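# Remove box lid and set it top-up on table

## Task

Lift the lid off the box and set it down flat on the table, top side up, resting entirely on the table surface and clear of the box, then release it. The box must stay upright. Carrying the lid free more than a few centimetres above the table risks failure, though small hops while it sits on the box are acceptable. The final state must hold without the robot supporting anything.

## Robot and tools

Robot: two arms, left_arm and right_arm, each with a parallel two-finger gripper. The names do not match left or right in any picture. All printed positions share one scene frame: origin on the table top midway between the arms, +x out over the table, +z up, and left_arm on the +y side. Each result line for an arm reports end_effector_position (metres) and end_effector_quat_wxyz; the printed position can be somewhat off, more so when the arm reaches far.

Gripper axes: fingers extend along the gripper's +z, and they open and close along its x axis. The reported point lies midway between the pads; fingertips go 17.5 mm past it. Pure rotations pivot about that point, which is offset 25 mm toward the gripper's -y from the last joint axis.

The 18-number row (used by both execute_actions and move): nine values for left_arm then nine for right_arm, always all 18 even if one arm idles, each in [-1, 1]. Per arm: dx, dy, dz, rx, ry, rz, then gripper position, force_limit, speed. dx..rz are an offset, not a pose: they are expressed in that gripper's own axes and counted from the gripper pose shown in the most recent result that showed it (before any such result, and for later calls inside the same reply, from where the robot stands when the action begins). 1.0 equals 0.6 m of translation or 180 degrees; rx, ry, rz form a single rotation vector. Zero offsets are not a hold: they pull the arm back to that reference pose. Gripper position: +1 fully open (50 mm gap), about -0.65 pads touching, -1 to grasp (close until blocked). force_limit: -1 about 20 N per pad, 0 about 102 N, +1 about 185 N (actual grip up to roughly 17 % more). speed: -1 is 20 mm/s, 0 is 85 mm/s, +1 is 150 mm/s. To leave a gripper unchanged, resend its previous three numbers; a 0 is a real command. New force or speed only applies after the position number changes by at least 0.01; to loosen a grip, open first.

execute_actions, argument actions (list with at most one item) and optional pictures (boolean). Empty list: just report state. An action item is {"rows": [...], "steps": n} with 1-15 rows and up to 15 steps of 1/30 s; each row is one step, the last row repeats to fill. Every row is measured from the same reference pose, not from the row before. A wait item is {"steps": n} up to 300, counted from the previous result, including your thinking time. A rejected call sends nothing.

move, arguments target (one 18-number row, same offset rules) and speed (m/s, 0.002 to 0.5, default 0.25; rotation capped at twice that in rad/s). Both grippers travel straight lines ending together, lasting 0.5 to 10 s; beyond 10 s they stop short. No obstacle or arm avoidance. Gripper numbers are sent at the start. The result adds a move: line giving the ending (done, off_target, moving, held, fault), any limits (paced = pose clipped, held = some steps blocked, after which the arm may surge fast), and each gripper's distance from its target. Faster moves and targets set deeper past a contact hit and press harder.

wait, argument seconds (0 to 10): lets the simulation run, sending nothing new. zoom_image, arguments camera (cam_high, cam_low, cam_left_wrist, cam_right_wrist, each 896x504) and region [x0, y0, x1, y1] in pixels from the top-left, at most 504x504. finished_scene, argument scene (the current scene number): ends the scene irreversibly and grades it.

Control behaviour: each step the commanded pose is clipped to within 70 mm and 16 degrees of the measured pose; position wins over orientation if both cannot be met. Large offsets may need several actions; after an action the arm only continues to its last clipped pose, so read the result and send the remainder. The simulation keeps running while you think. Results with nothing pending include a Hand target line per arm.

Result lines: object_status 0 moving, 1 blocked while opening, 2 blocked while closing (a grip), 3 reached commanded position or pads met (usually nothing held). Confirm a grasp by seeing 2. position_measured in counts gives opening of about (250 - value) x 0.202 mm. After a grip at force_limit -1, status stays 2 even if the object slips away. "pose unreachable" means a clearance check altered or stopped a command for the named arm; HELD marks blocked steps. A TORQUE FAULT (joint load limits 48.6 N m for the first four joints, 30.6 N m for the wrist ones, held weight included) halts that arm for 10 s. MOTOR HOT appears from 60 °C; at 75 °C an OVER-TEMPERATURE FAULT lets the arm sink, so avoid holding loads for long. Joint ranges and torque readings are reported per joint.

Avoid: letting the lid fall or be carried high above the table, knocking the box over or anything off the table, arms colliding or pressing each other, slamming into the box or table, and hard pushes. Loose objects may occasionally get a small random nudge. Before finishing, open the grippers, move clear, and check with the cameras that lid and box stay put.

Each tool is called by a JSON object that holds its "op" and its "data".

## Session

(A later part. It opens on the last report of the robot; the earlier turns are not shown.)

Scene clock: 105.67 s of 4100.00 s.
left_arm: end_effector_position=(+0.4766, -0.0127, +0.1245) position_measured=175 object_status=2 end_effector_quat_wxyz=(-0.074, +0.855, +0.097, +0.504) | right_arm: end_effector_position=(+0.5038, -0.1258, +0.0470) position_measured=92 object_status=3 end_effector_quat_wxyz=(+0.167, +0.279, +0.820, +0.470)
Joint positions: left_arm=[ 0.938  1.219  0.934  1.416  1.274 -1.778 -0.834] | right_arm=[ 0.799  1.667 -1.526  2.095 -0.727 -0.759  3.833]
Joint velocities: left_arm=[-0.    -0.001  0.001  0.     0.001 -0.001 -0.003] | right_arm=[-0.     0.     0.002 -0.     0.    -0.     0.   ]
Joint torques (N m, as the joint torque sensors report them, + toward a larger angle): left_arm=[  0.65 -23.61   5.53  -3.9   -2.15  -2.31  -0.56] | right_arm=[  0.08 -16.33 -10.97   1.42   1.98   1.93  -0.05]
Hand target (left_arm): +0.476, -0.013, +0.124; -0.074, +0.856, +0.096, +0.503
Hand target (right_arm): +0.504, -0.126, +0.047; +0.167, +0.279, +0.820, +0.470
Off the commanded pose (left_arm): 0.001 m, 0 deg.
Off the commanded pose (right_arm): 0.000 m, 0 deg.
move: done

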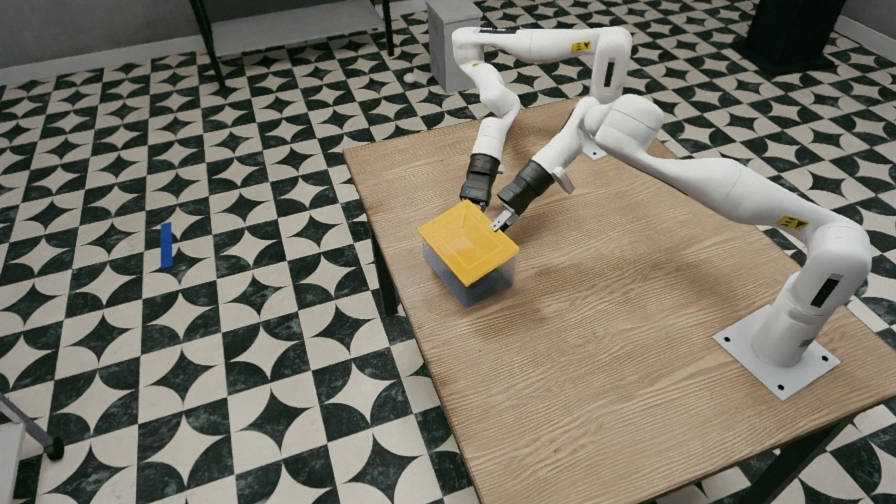

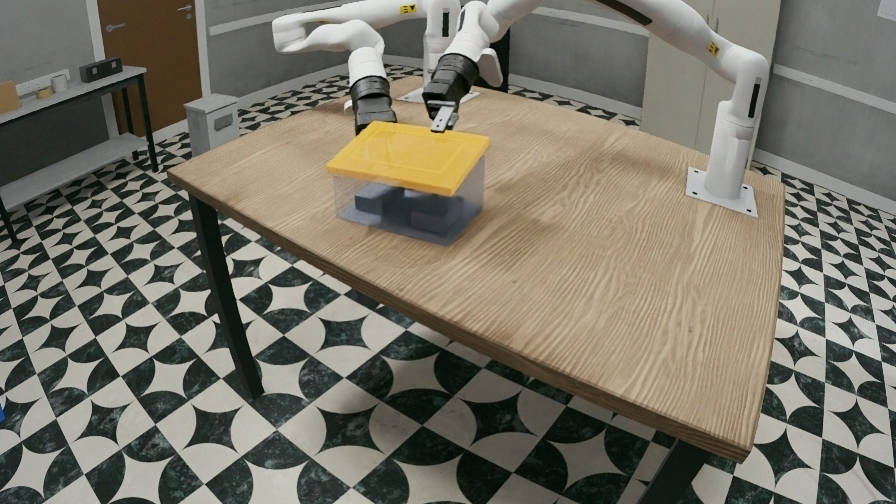

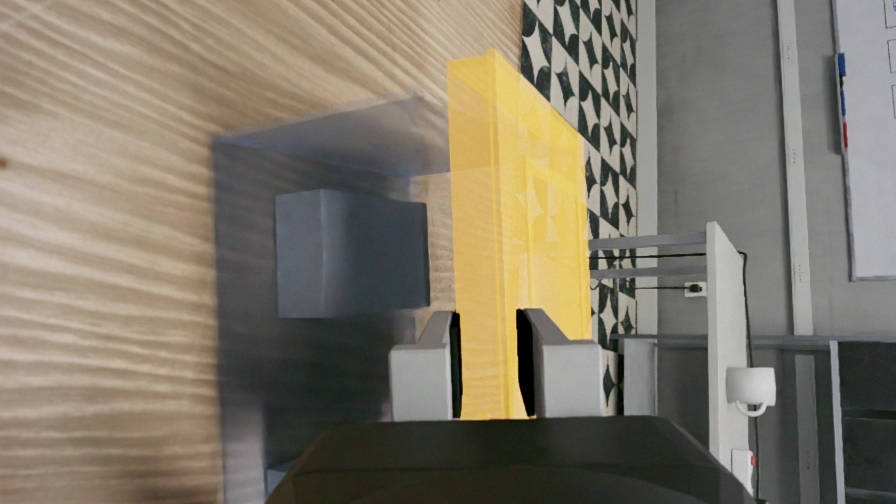

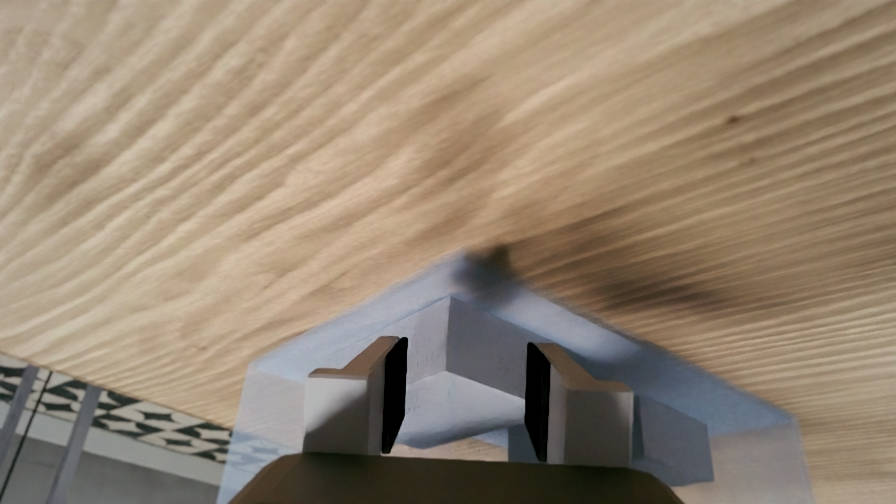

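{"op": "move", "data": {"target": [0.071,0,-0.010,0,0,0,-1,0.2,-0.8,0,0,0,0,0,0,0.4,0,0], "speed": 0.04}}

{"op": "move", "data": {"target": [0.035,0,-0.008,0,0,0,-1,0.2,-0.8,0,0,0,0,0,0,0.4,0,0], "speed": 0.03}}

Scene clock: 112.37 s of 4100.00 s.
left_arm: end_effector_position=(+0.4917, -0.0102, +0.1646) position_measured=183 object_status=2 end_effector_quat_wxyz=(-0.074, +0.855, +0.096, +0.504) | right_arm: end_effector_position=(+0.5038, -0.1258, +0.0470) position_measured=92 object_status=3 end_effector_quat_wxyz=(+0.167, +0.279, +0.820, +0.470)
Joint positions: left_arm=[ 0.907  1.154  0.957  1.401  1.291 -1.773 -0.914] | right_arm=[ 0.799  1.667 -1.526  2.095 -0.727 -0.759  3.833]
Joint velocities: left_arm=[-0.002 -0.002  0.     0.     0.    -0.    -0.   ] | right_arm=[ 0.     0.     0.001  0.    -0.     0.    -0.   ]
Joint torques (N m, as the joint torque sensors report them, + toward a larger angle): left_arm=[  0.01 -24.2    4.93  -4.77  -2.71  -2.38  -0.6 ] | right_arm=[  0.27 -16.64 -11.06   1.26   1.45   2.22  -0.12]
Hand target (left_arm): +0.492, -0.010, +0.165; -0.074, +0.855, +0.097, +0.504
Hand target (right_arm): +0.504, -0.126, +0.047; +0.167, +0.279, +0.820, +0.470
Off the commanded pose (left_arm): 0.000 m, 0 deg.
Off the commanded pose (right_arm): 0.000 m, 0 deg.
After step 90, 2.40 s passed at rest.
move: done

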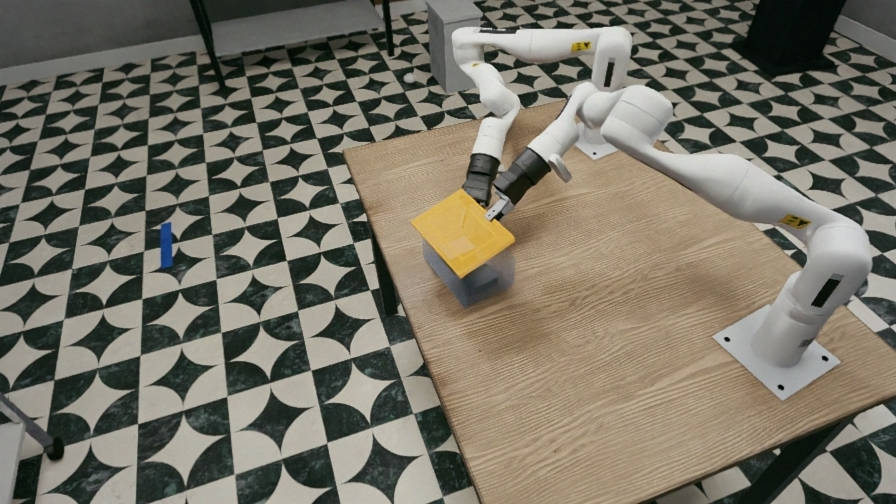

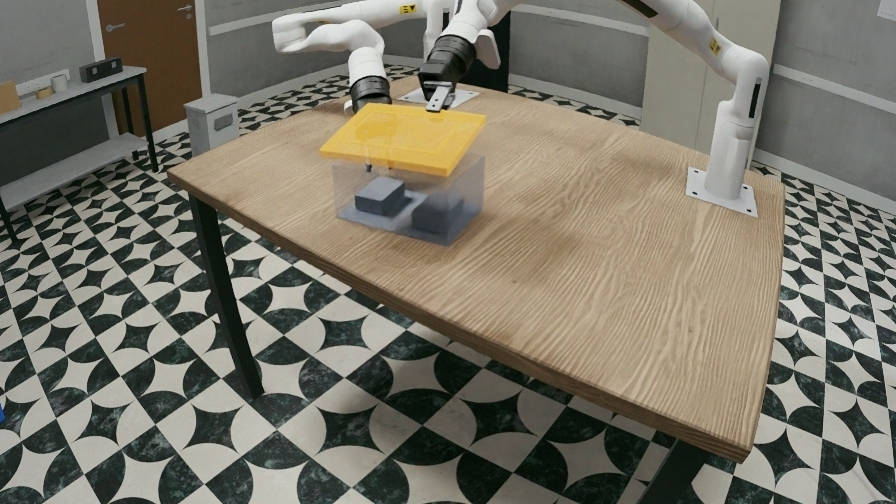

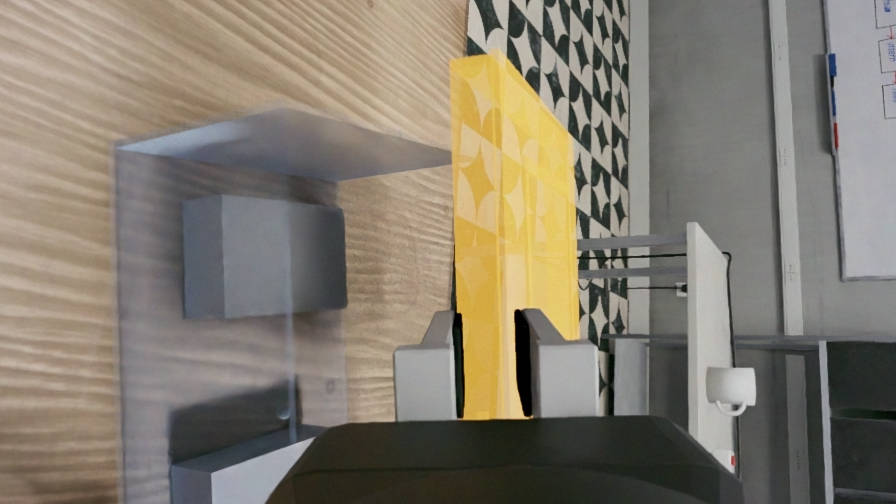

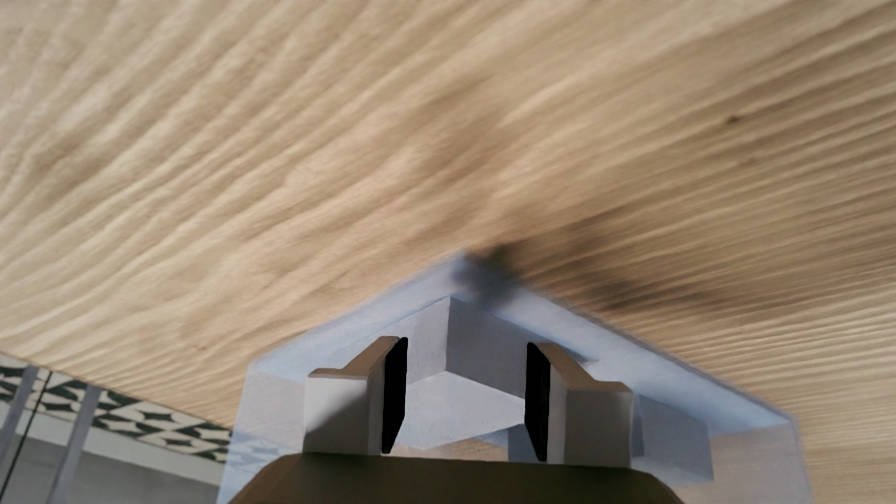

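Scene clock: 113.30 s of 4100.00 s.
left_arm: end_effector_position=(+0.4976, -0.0094, +0.1853) position_measured=183 object_status=2 end_effector_quat_wxyz=(-0.074, +0.855, +0.096, +0.504) | right_arm: end_effector_position=(+0.5038, -0.1258, +0.0470) position_measured=92 object_status=3 end_effector_quat_wxyz=(+0.167, +0.279, +0.820, +0.470)
Joint positions: left_arm=[ 0.895  1.122  0.968  1.389  1.301 -1.772 -0.955] | right_arm=[ 0.799  1.667 -1.526  2.095 -0.727 -0.759  3.833]
Joint velocities: left_arm=[-0.    -0.002  0.     0.     0.001 -0.001 -0.001] | right_arm=[ 0.     0.001 -0.002 -0.    -0.    -0.    -0.   ]
Joint torques (N m, as the joint torque sensors report them, + toward a larger angle): left_arm=[ -0.01 -24.32   4.83  -5.07  -2.82  -2.37  -0.58] | right_arm=[  0.04 -16.32 -11.16   1.42   1.46   2.07   0.02]
Hand target (left_arm): +0.498, -0.009, +0.185; -0.074, +0.855, +0.096, +0.504
Hand target (right_arm): +0.504, -0.126, +0.047; +0.167, +0.279, +0.820, +0.470
Off the commanded pose (left_arm): 0.000 m, 0 deg.
Off the commanded pose (right_arm): 0.000 m, 0 deg.
move: done

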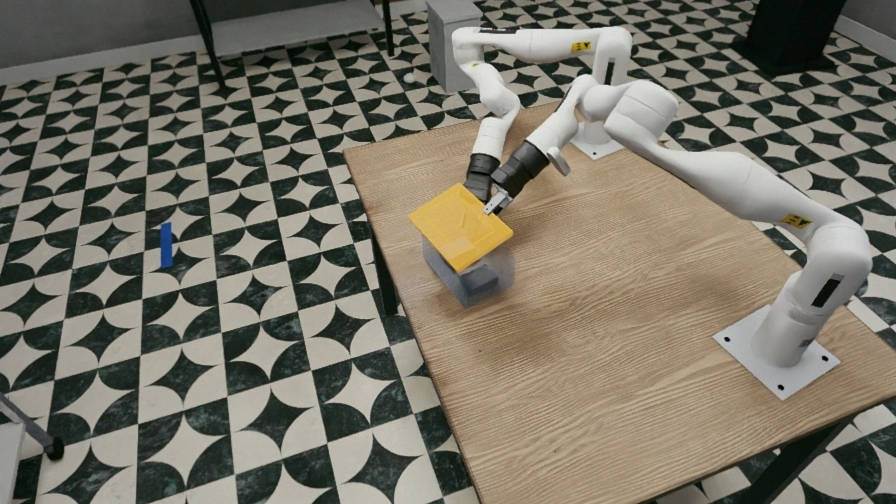

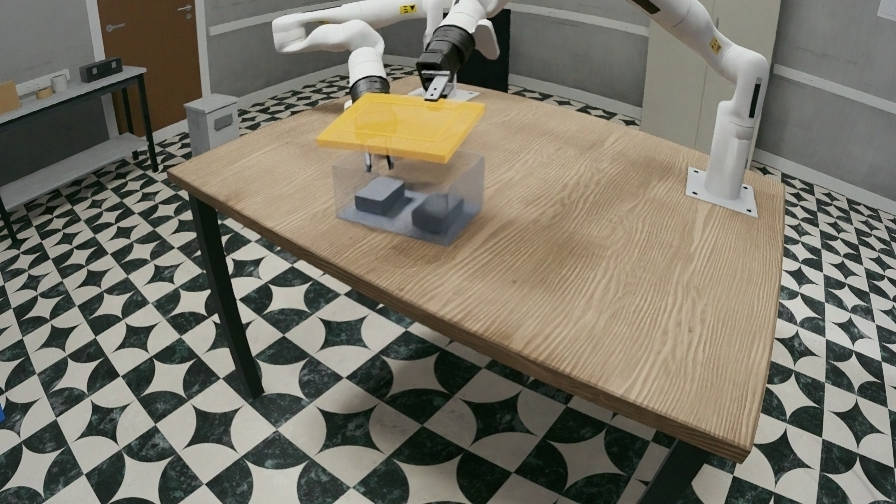

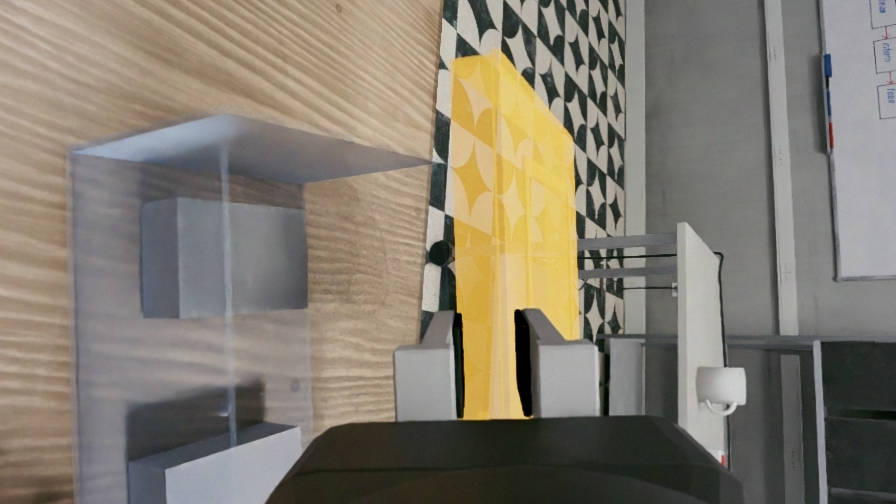

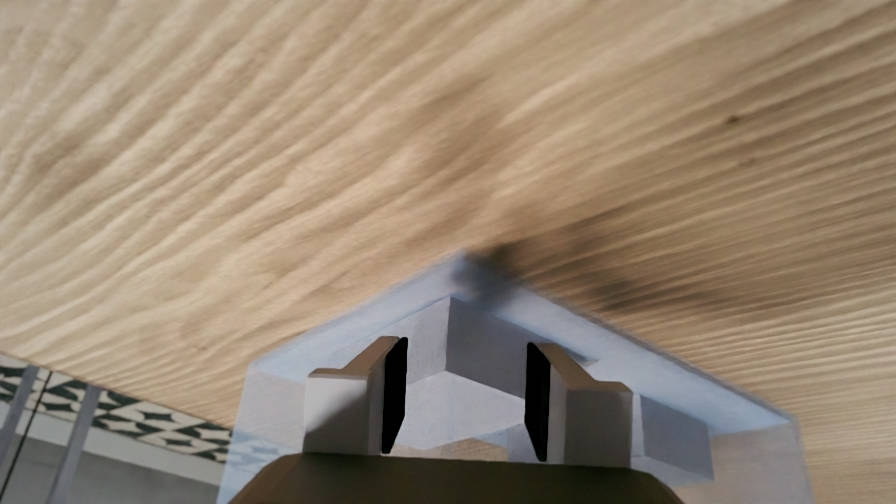

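{"op": "move", "data": {"target": [0,-0.433,0,0,-0.055,0,-1,0.2,-0.8,0,-0.03,-0.1,0,0,0,0.4,0,0], "speed": 0.1}}

{"op": "move", "data": {"target": [-0.188,0,0.152,0,0,0,-1,0.2,-0.8,0,0,0,0,0,0,0.4,0,0], "speed": 0.08}}

{"op": "zoom_image", "data": {"camera": "cam_low", "region": [430, 100, 780, 330]}}

Scene clock: 117.67 s of 4100.00 s.
left_arm: end_effector_position=(+0.4342, +0.2424, +0.1928) position_measured=183 object_status=2 end_effector_quat_wxyz=(-0.066, +0.896, +0.102, +0.428) | right_arm: end_effector_position=(+0.4662, -0.1736, +0.0618) position_measured=92 object_status=3 end_effector_quat_wxyz=(+0.167, +0.279, +0.820, +0.471)
Joint positions: left_arm=[ 0.337  0.791  1.265  2.245  1.546 -1.639 -0.626] | right_arm=[ 0.948  1.626 -1.53   2.236 -0.765 -0.747  3.835]
Joint velocities: left_arm=[-0.013 -0.006  0.     0.002 -0.    -0.001  0.   ] | right_arm=[ 0.002  0.001  0.001 -0.     0.    -0.     0.001]
Joint torques (N m, as the joint torque sensors report them, + toward a larger angle): left_arm=[  0.09 -14.46   4.37  -3.96  -1.87  -2.52  -0.54] | right_arm=[  0.08 -15.03 -10.6    0.98   1.43   2.47  -0.17]
Hand target (left_arm): +0.434, +0.243, +0.193; -0.066, +0.895, +0.102, +0.428
Hand target (right_arm): +0.466, -0.174, +0.062; +0.167, +0.279, +0.820, +0.470
Off the commanded pose (left_arm): 0.001 m, 0 deg.
Off the commanded pose (right_arm): 0.000 m, 0 deg.
move: done

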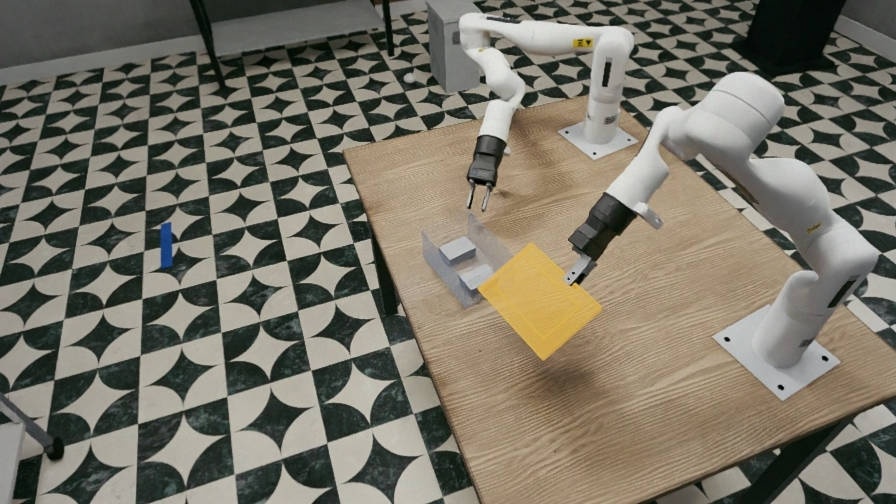

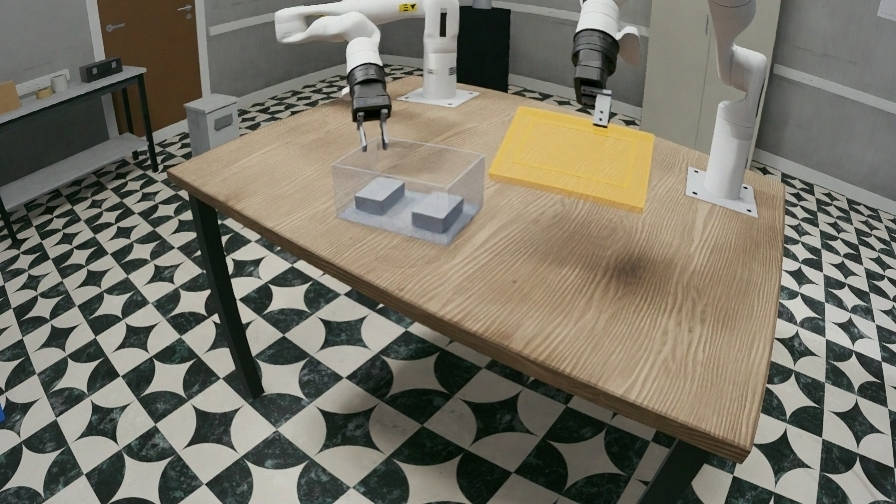

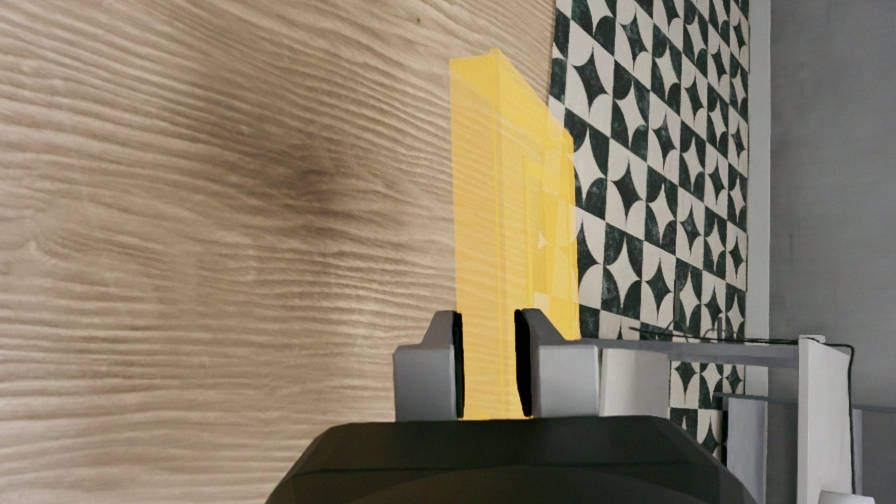

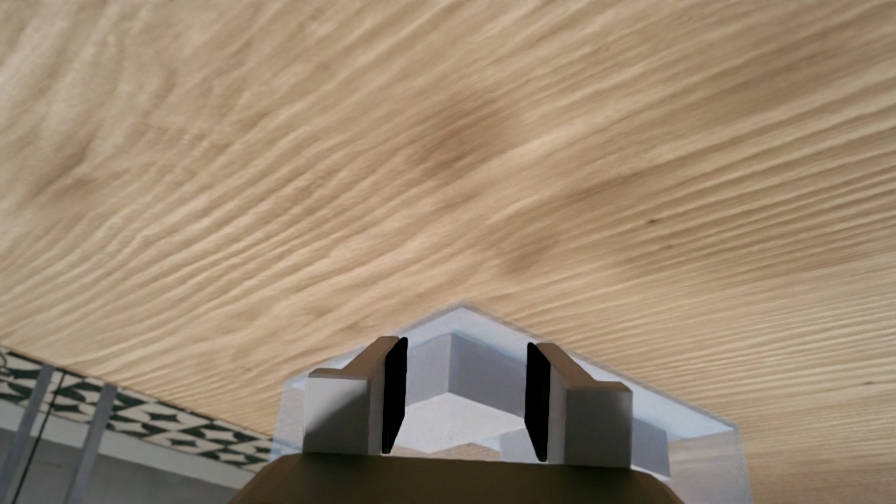

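Scene clock: 119.77 s of 4100.00 s.
left_arm: end_effector_position=(+0.4366, +0.2467, +0.0531) position_measured=183 object_status=2 end_effector_quat_wxyz=(-0.065, +0.893, +0.103, +0.434) | right_arm: end_effector_position=(+0.4662, -0.1736, +0.0618) position_measured=92 object_status=3 end_effector_quat_wxyz=(+0.167, +0.279, +0.820, +0.471)
Joint positions: left_arm=[ 0.503  1.158  0.958  2.313  1.236 -1.728 -0.276] | right_arm=[ 0.948  1.626 -1.53   2.236 -0.765 -0.747  3.835]
Joint velocities: left_arm=[-0.005  0.013  0.012 -0.001 -0.002 -0.017 -0.003] | right_arm=[ 0.    -0.001 -0.001  0.    -0.    -0.     0.   ]
Joint torques (N m, as the joint torque sensors report them, + toward a larger angle): left_arm=[ -0.53 -10.69   4.44   0.81   0.13   0.83  -0.29] | right_arm=[  0.23 -15.02 -10.57   0.36   1.55   2.01  -0.13]
Hand target (left_arm): +0.433, +0.247, +0.048; -0.066, +0.896, +0.102, +0.427
Hand target (right_arm): +0.466, -0.174, +0.062; +0.167, +0.279, +0.820, +0.471
Off the commanded pose (left_arm): 0.006 m, 1 deg.
Off the commanded pose (right_arm): 0.000 m, 0 deg.
move: off_target (left_arm)

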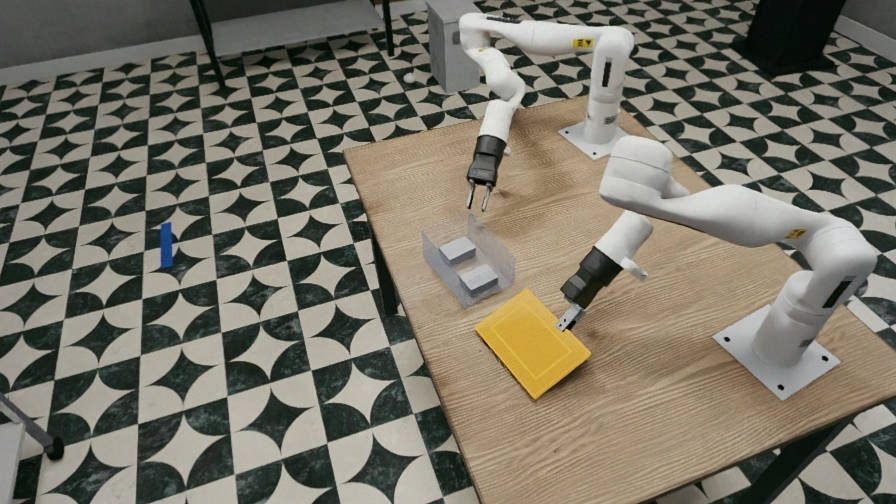

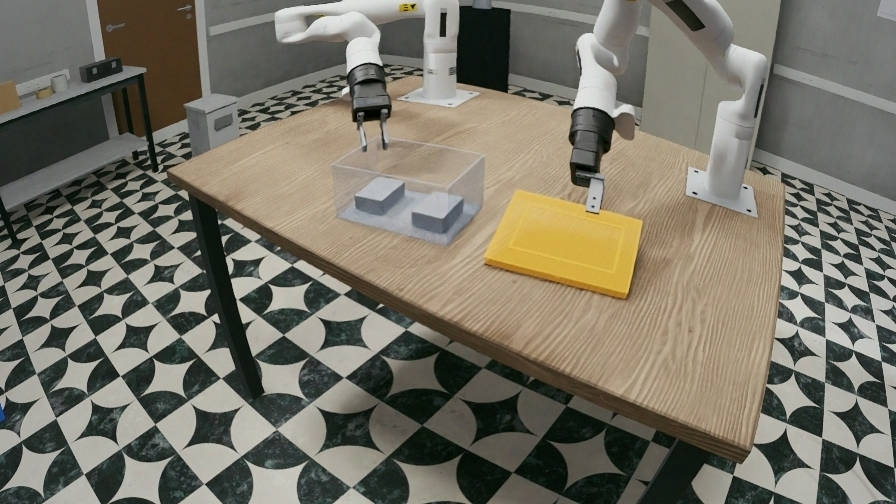

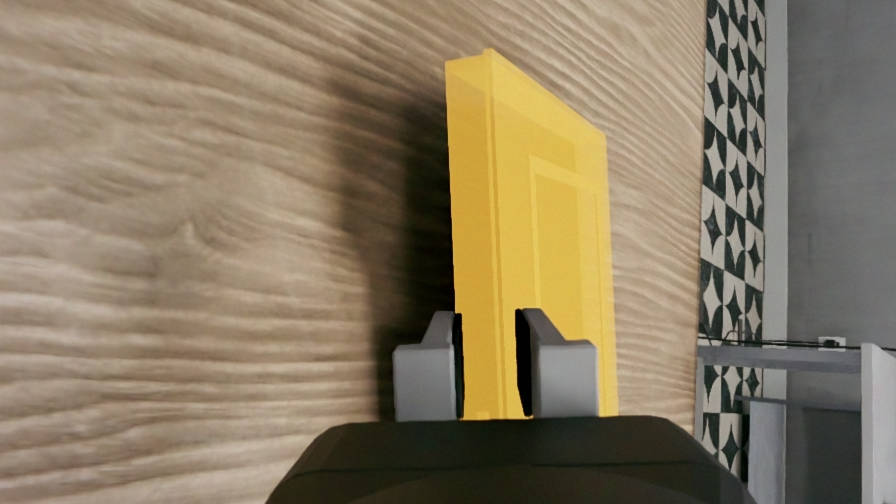

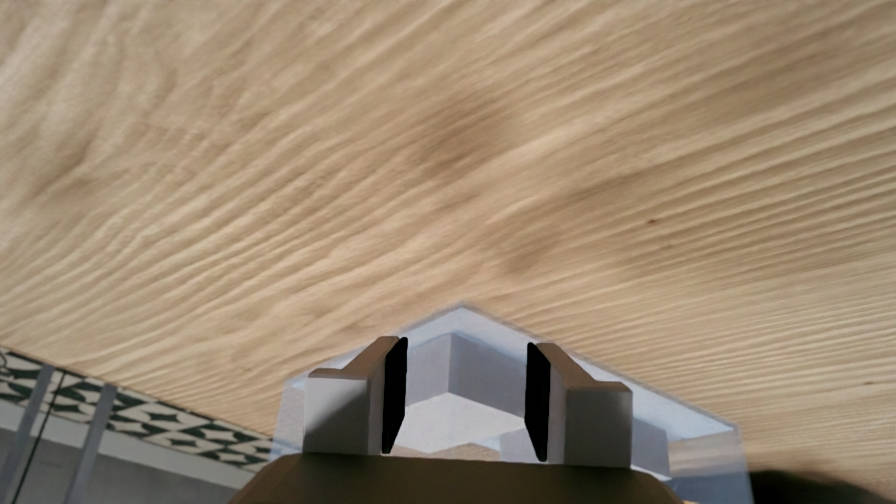

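Region (430, 100, 780, 330) of cam_low's 896x504 image, scaled by 1.440, with more detail than that image has; it fills the top 331 rows of this view, and the rest is white.

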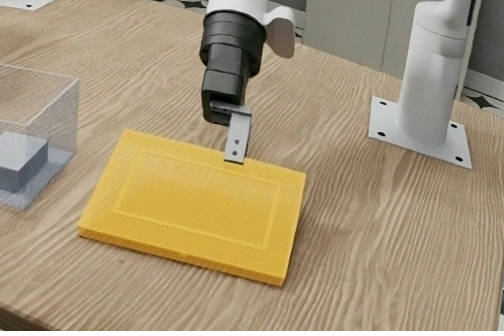

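{"op": "move", "data": {"target": [-0.03,0,0.022,0,0.083,0,-1,0.2,-0.8,0,0,0,0,0,0,0.4,0,0], "speed": 0.06}}

{"op": "move", "data": {"target": [0.004,0,0,0,0,0,-0.05,0.2,-0.8,0,0,0,0,0,0,0.4,0,0], "speed": 0.02}}

{"op": "move", "data": {"target": [-0.015,0,-0.04,0,0,0,-0.05,0.2,-0.8,0,0,0,0,0,0,0.4,0,0], "speed": 0.04}}

Scene clock: 123.00 s of 4100.00 s.
left_arm: end_effector_position=(+0.4361, +0.2470, +0.0311) position_measured=183 object_status=2 end_effector_quat_wxyz=(-0.077, +0.829, +0.094, +0.546) | right_arm: end_effector_position=(+0.4662, -0.1736, +0.0618) position_measured=92 object_status=3 end_effector_quat_wxyz=(+0.167, +0.279, +0.820, +0.471)
Joint positions: left_arm=[ 0.718  1.379  0.737  2.271  1.155 -1.992  0.004] | right_arm=[ 0.948  1.626 -1.53   2.236 -0.765 -0.747  3.835]
Joint velocities: left_arm=[ 0.007  0.005 -0.    -0.001 -0.001 -0.     0.001] | right_arm=[-0.001 -0.    -0.     0.001 -0.     0.    -0.   ]
Joint torques (N m, as the joint torque sensors report them, + toward a larger angle): left_arm=[  0.05 -17.31   2.74   2.06   0.12  -3.44  -0.63] | right_arm=[  0.14 -14.71 -10.29   0.92   1.22   1.92   0.02]
Hand target (left_arm): +0.436, +0.247, +0.031; -0.078, +0.829, +0.094, +0.546
Hand target (right_arm): +0.466, -0.174, +0.062; +0.167, +0.279, +0.820, +0.471
Off the commanded pose (left_arm): 0.000 m, 0 deg.
Off the commanded pose (right_arm): 0.000 m, 0 deg.
move: done

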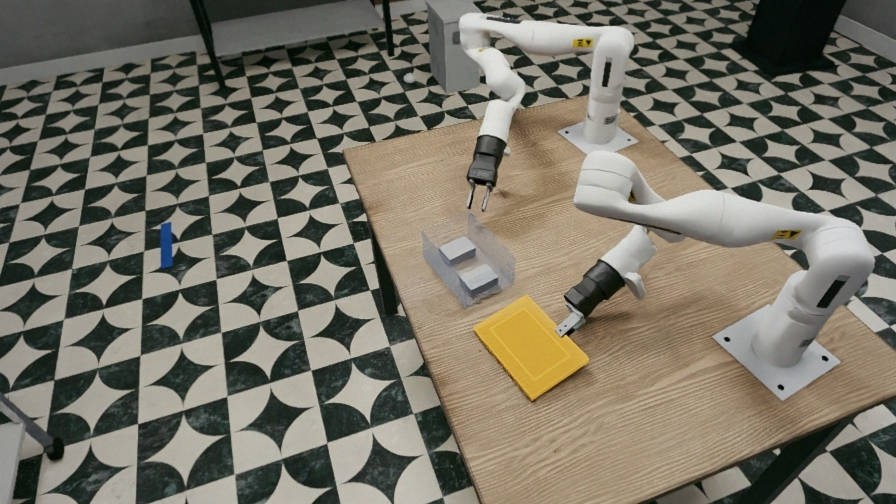

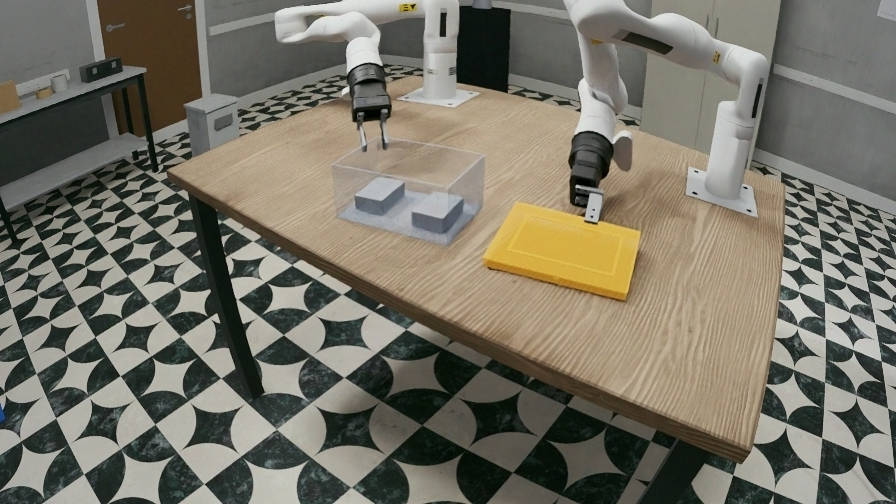

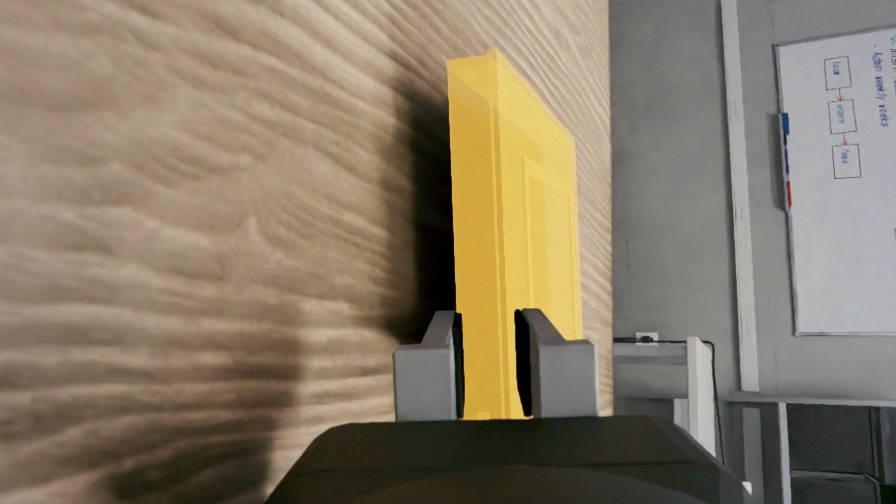

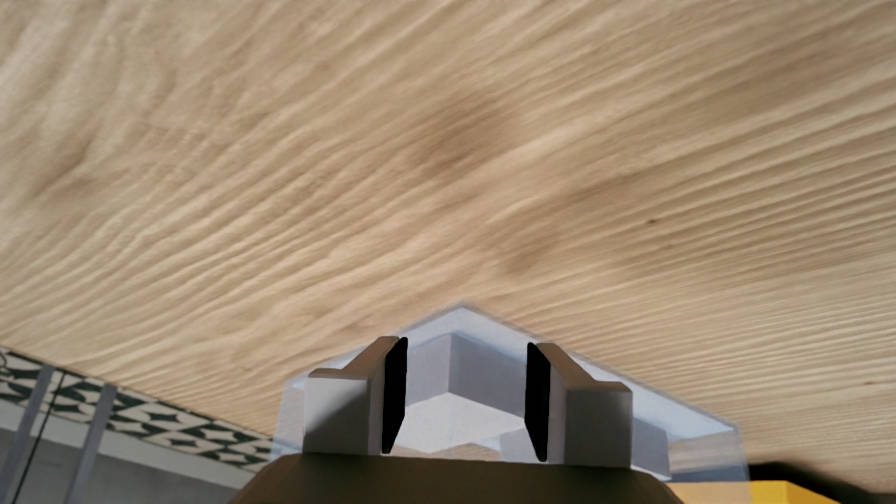

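Scene clock: 123.70 s of 4100.00 s.
left_arm: end_effector_position=(+0.4370, +0.2472, +0.0331) position_measured=160 object_status=3 end_effector_quat_wxyz=(-0.077, +0.829, +0.094, +0.546) | right_arm: end_effector_position=(+0.4662, -0.1736, +0.0618) position_measured=92 object_status=3 end_effector_quat_wxyz=(+0.167, +0.279, +0.820, +0.471)
Joint positions: left_arm=[ 0.715  1.372  0.739  2.273  1.156 -1.99  -0.001] | right_arm=[ 0.948  1.626 -1.53   2.236 -0.765 -0.747  3.835]
Joint velocities: left_arm=[-0.003 -0.002 -0.     0.    -0.001  0.001  0.001] | right_arm=[-0.    -0.001 -0.001  0.     0.     0.     0.001]
Joint torques (N m, as the joint torque sensors report them, + toward a larger angle): left_arm=[ -0.12 -17.17   2.78   1.71  -0.04  -3.65  -0.57] | right_arm=[  0.32 -15.23  -9.85   0.9    1.47   2.05  -0.38]
Hand target (left_arm): +0.437, +0.247, +0.033; -0.077, +0.829, +0.094, +0.546
Hand target (right_arm): +0.466, -0.174, +0.062; +0.167, +0.279, +0.820, +0.471
Off the commanded pose (left_arm): 0.000 m, 0 deg.
Off the commanded pose (right_arm): 0.000 m, 0 deg.
move: done

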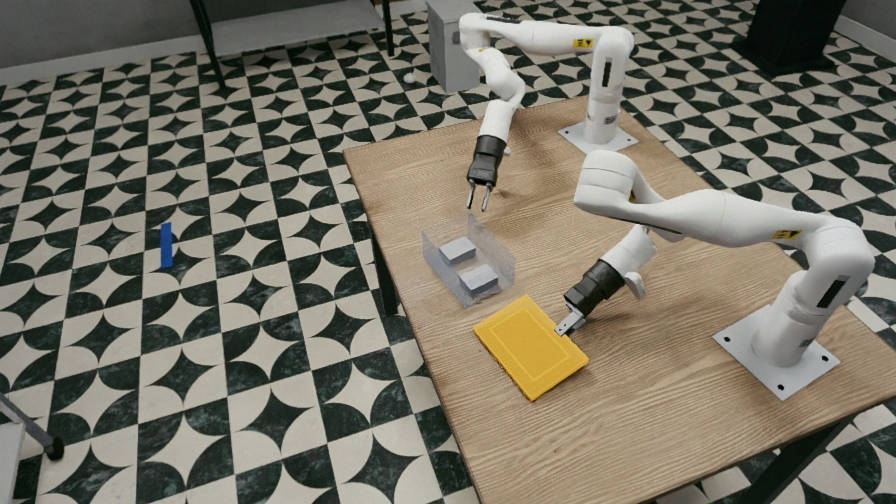

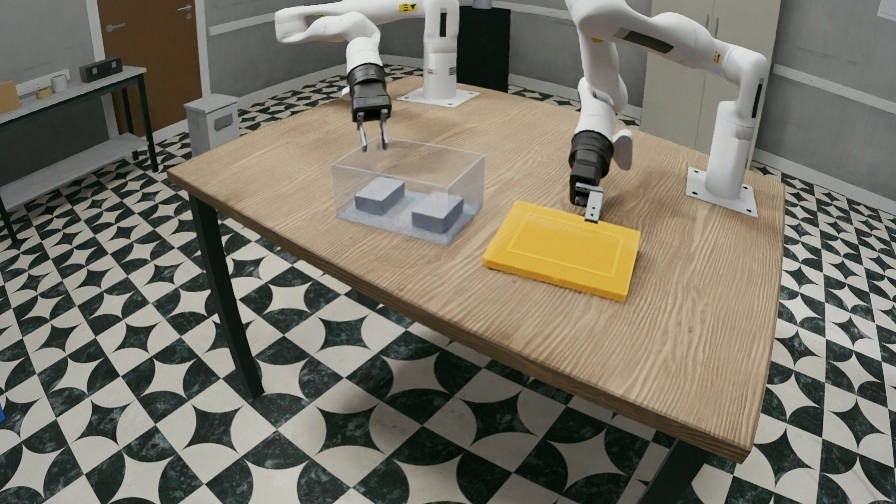

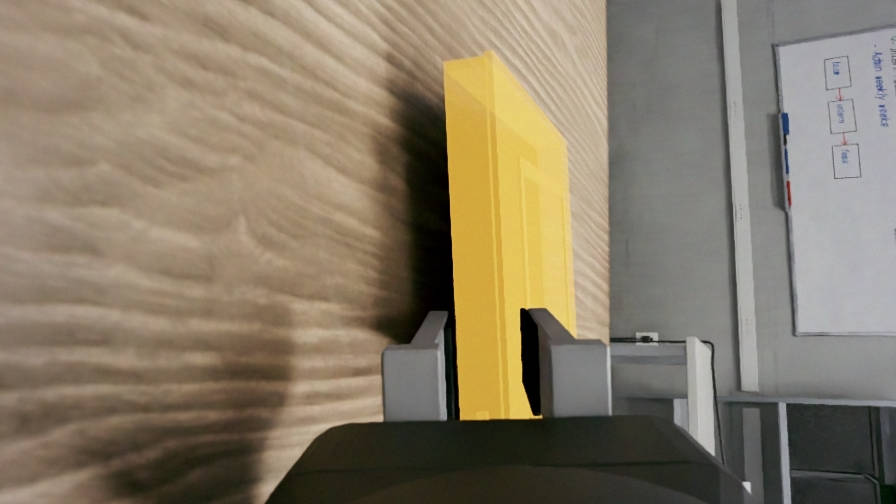

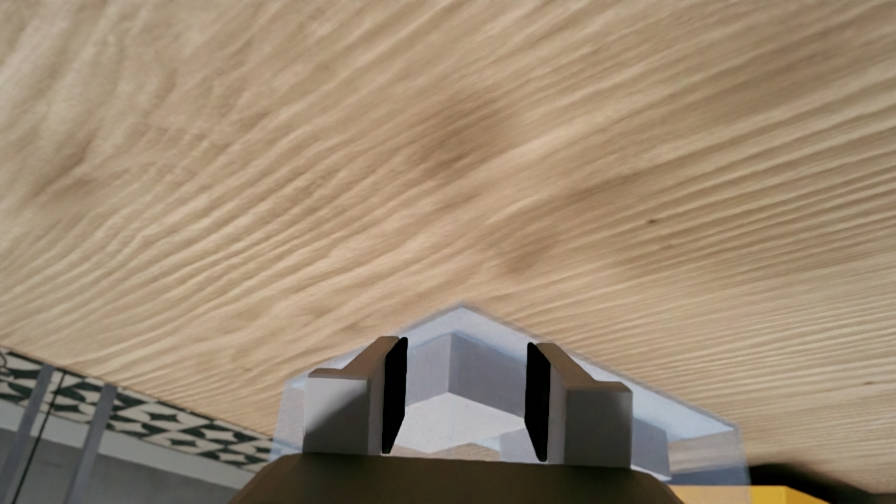

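Scene clock: 124.57 s of 4100.00 s.
left_arm: end_effector_position=(+0.4123, +0.2411, +0.0343) position_measured=160 object_status=3 end_effector_quat_wxyz=(-0.077, +0.829, +0.095, +0.546) | right_arm: end_effector_position=(+0.4662, -0.1736, +0.0618) position_measured=92 object_status=3 end_effector_quat_wxyz=(+0.167, +0.279, +0.820, +0.471)
Joint positions: left_arm=[ 0.775  1.393  0.771  2.282  1.232 -2.027  0.06 ] | right_arm=[ 0.948  1.626 -1.53   2.236 -0.765 -0.747  3.835]
Joint velocities: left_arm=[ 0.003  0.001  0.001 -0.     0.    -0.002 -0.001] | right_arm=[-0.     0.002 -0.001 -0.    -0.     0.     0.   ]
Joint torques (N m, as the joint torque sensors report them, + toward a larger angle): left_arm=[ -0.59 -16.92   3.03   2.17   0.24  -3.66  -0.41] | right_arm=[  0.03 -14.65 -10.47   0.56   1.23   1.93  -0.29]
Hand target (left_arm): +0.412, +0.241, +0.034; -0.077, +0.829, +0.094, +0.546
Hand target (right_arm): +0.466, -0.174, +0.062; +0.167, +0.279, +0.820, +0.471
Off the commanded pose (left_arm): 0.000 m, 0 deg.
Off the commanded pose (right_arm): 0.000 m, 0 deg.
move: done

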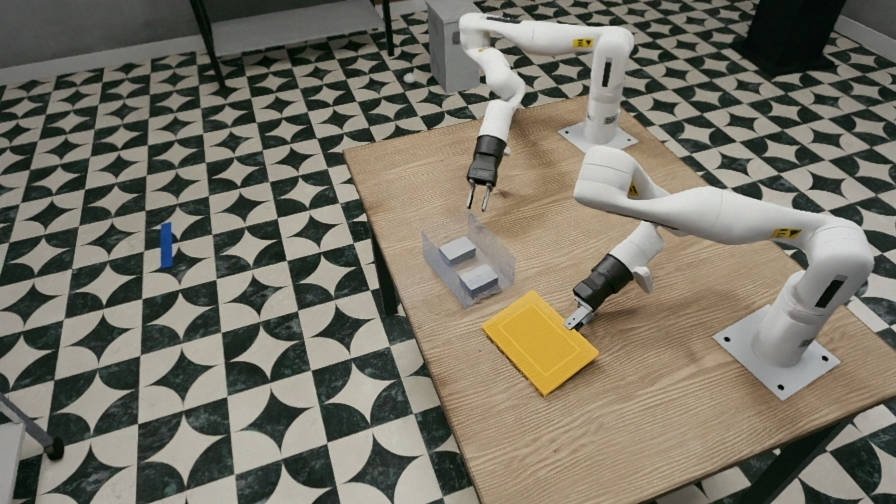

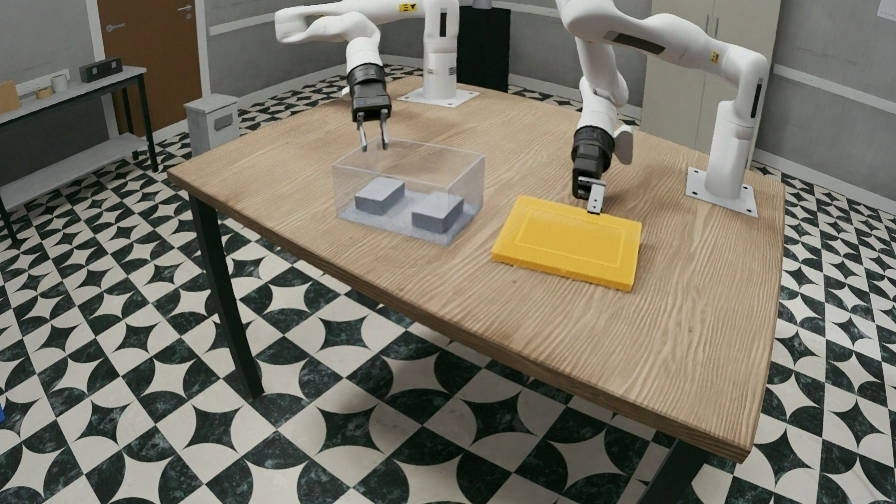

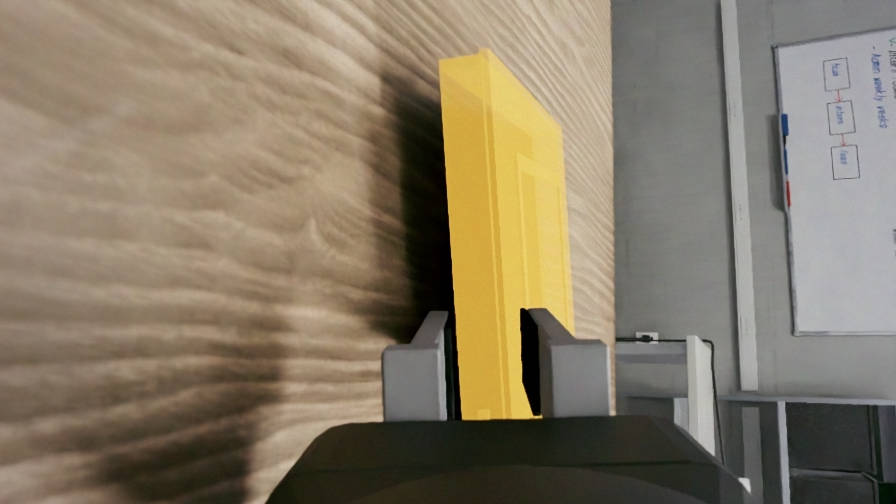

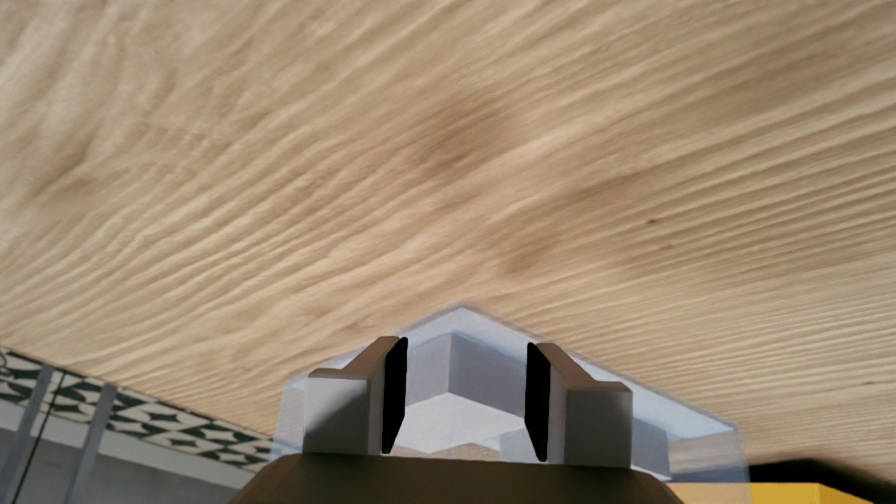

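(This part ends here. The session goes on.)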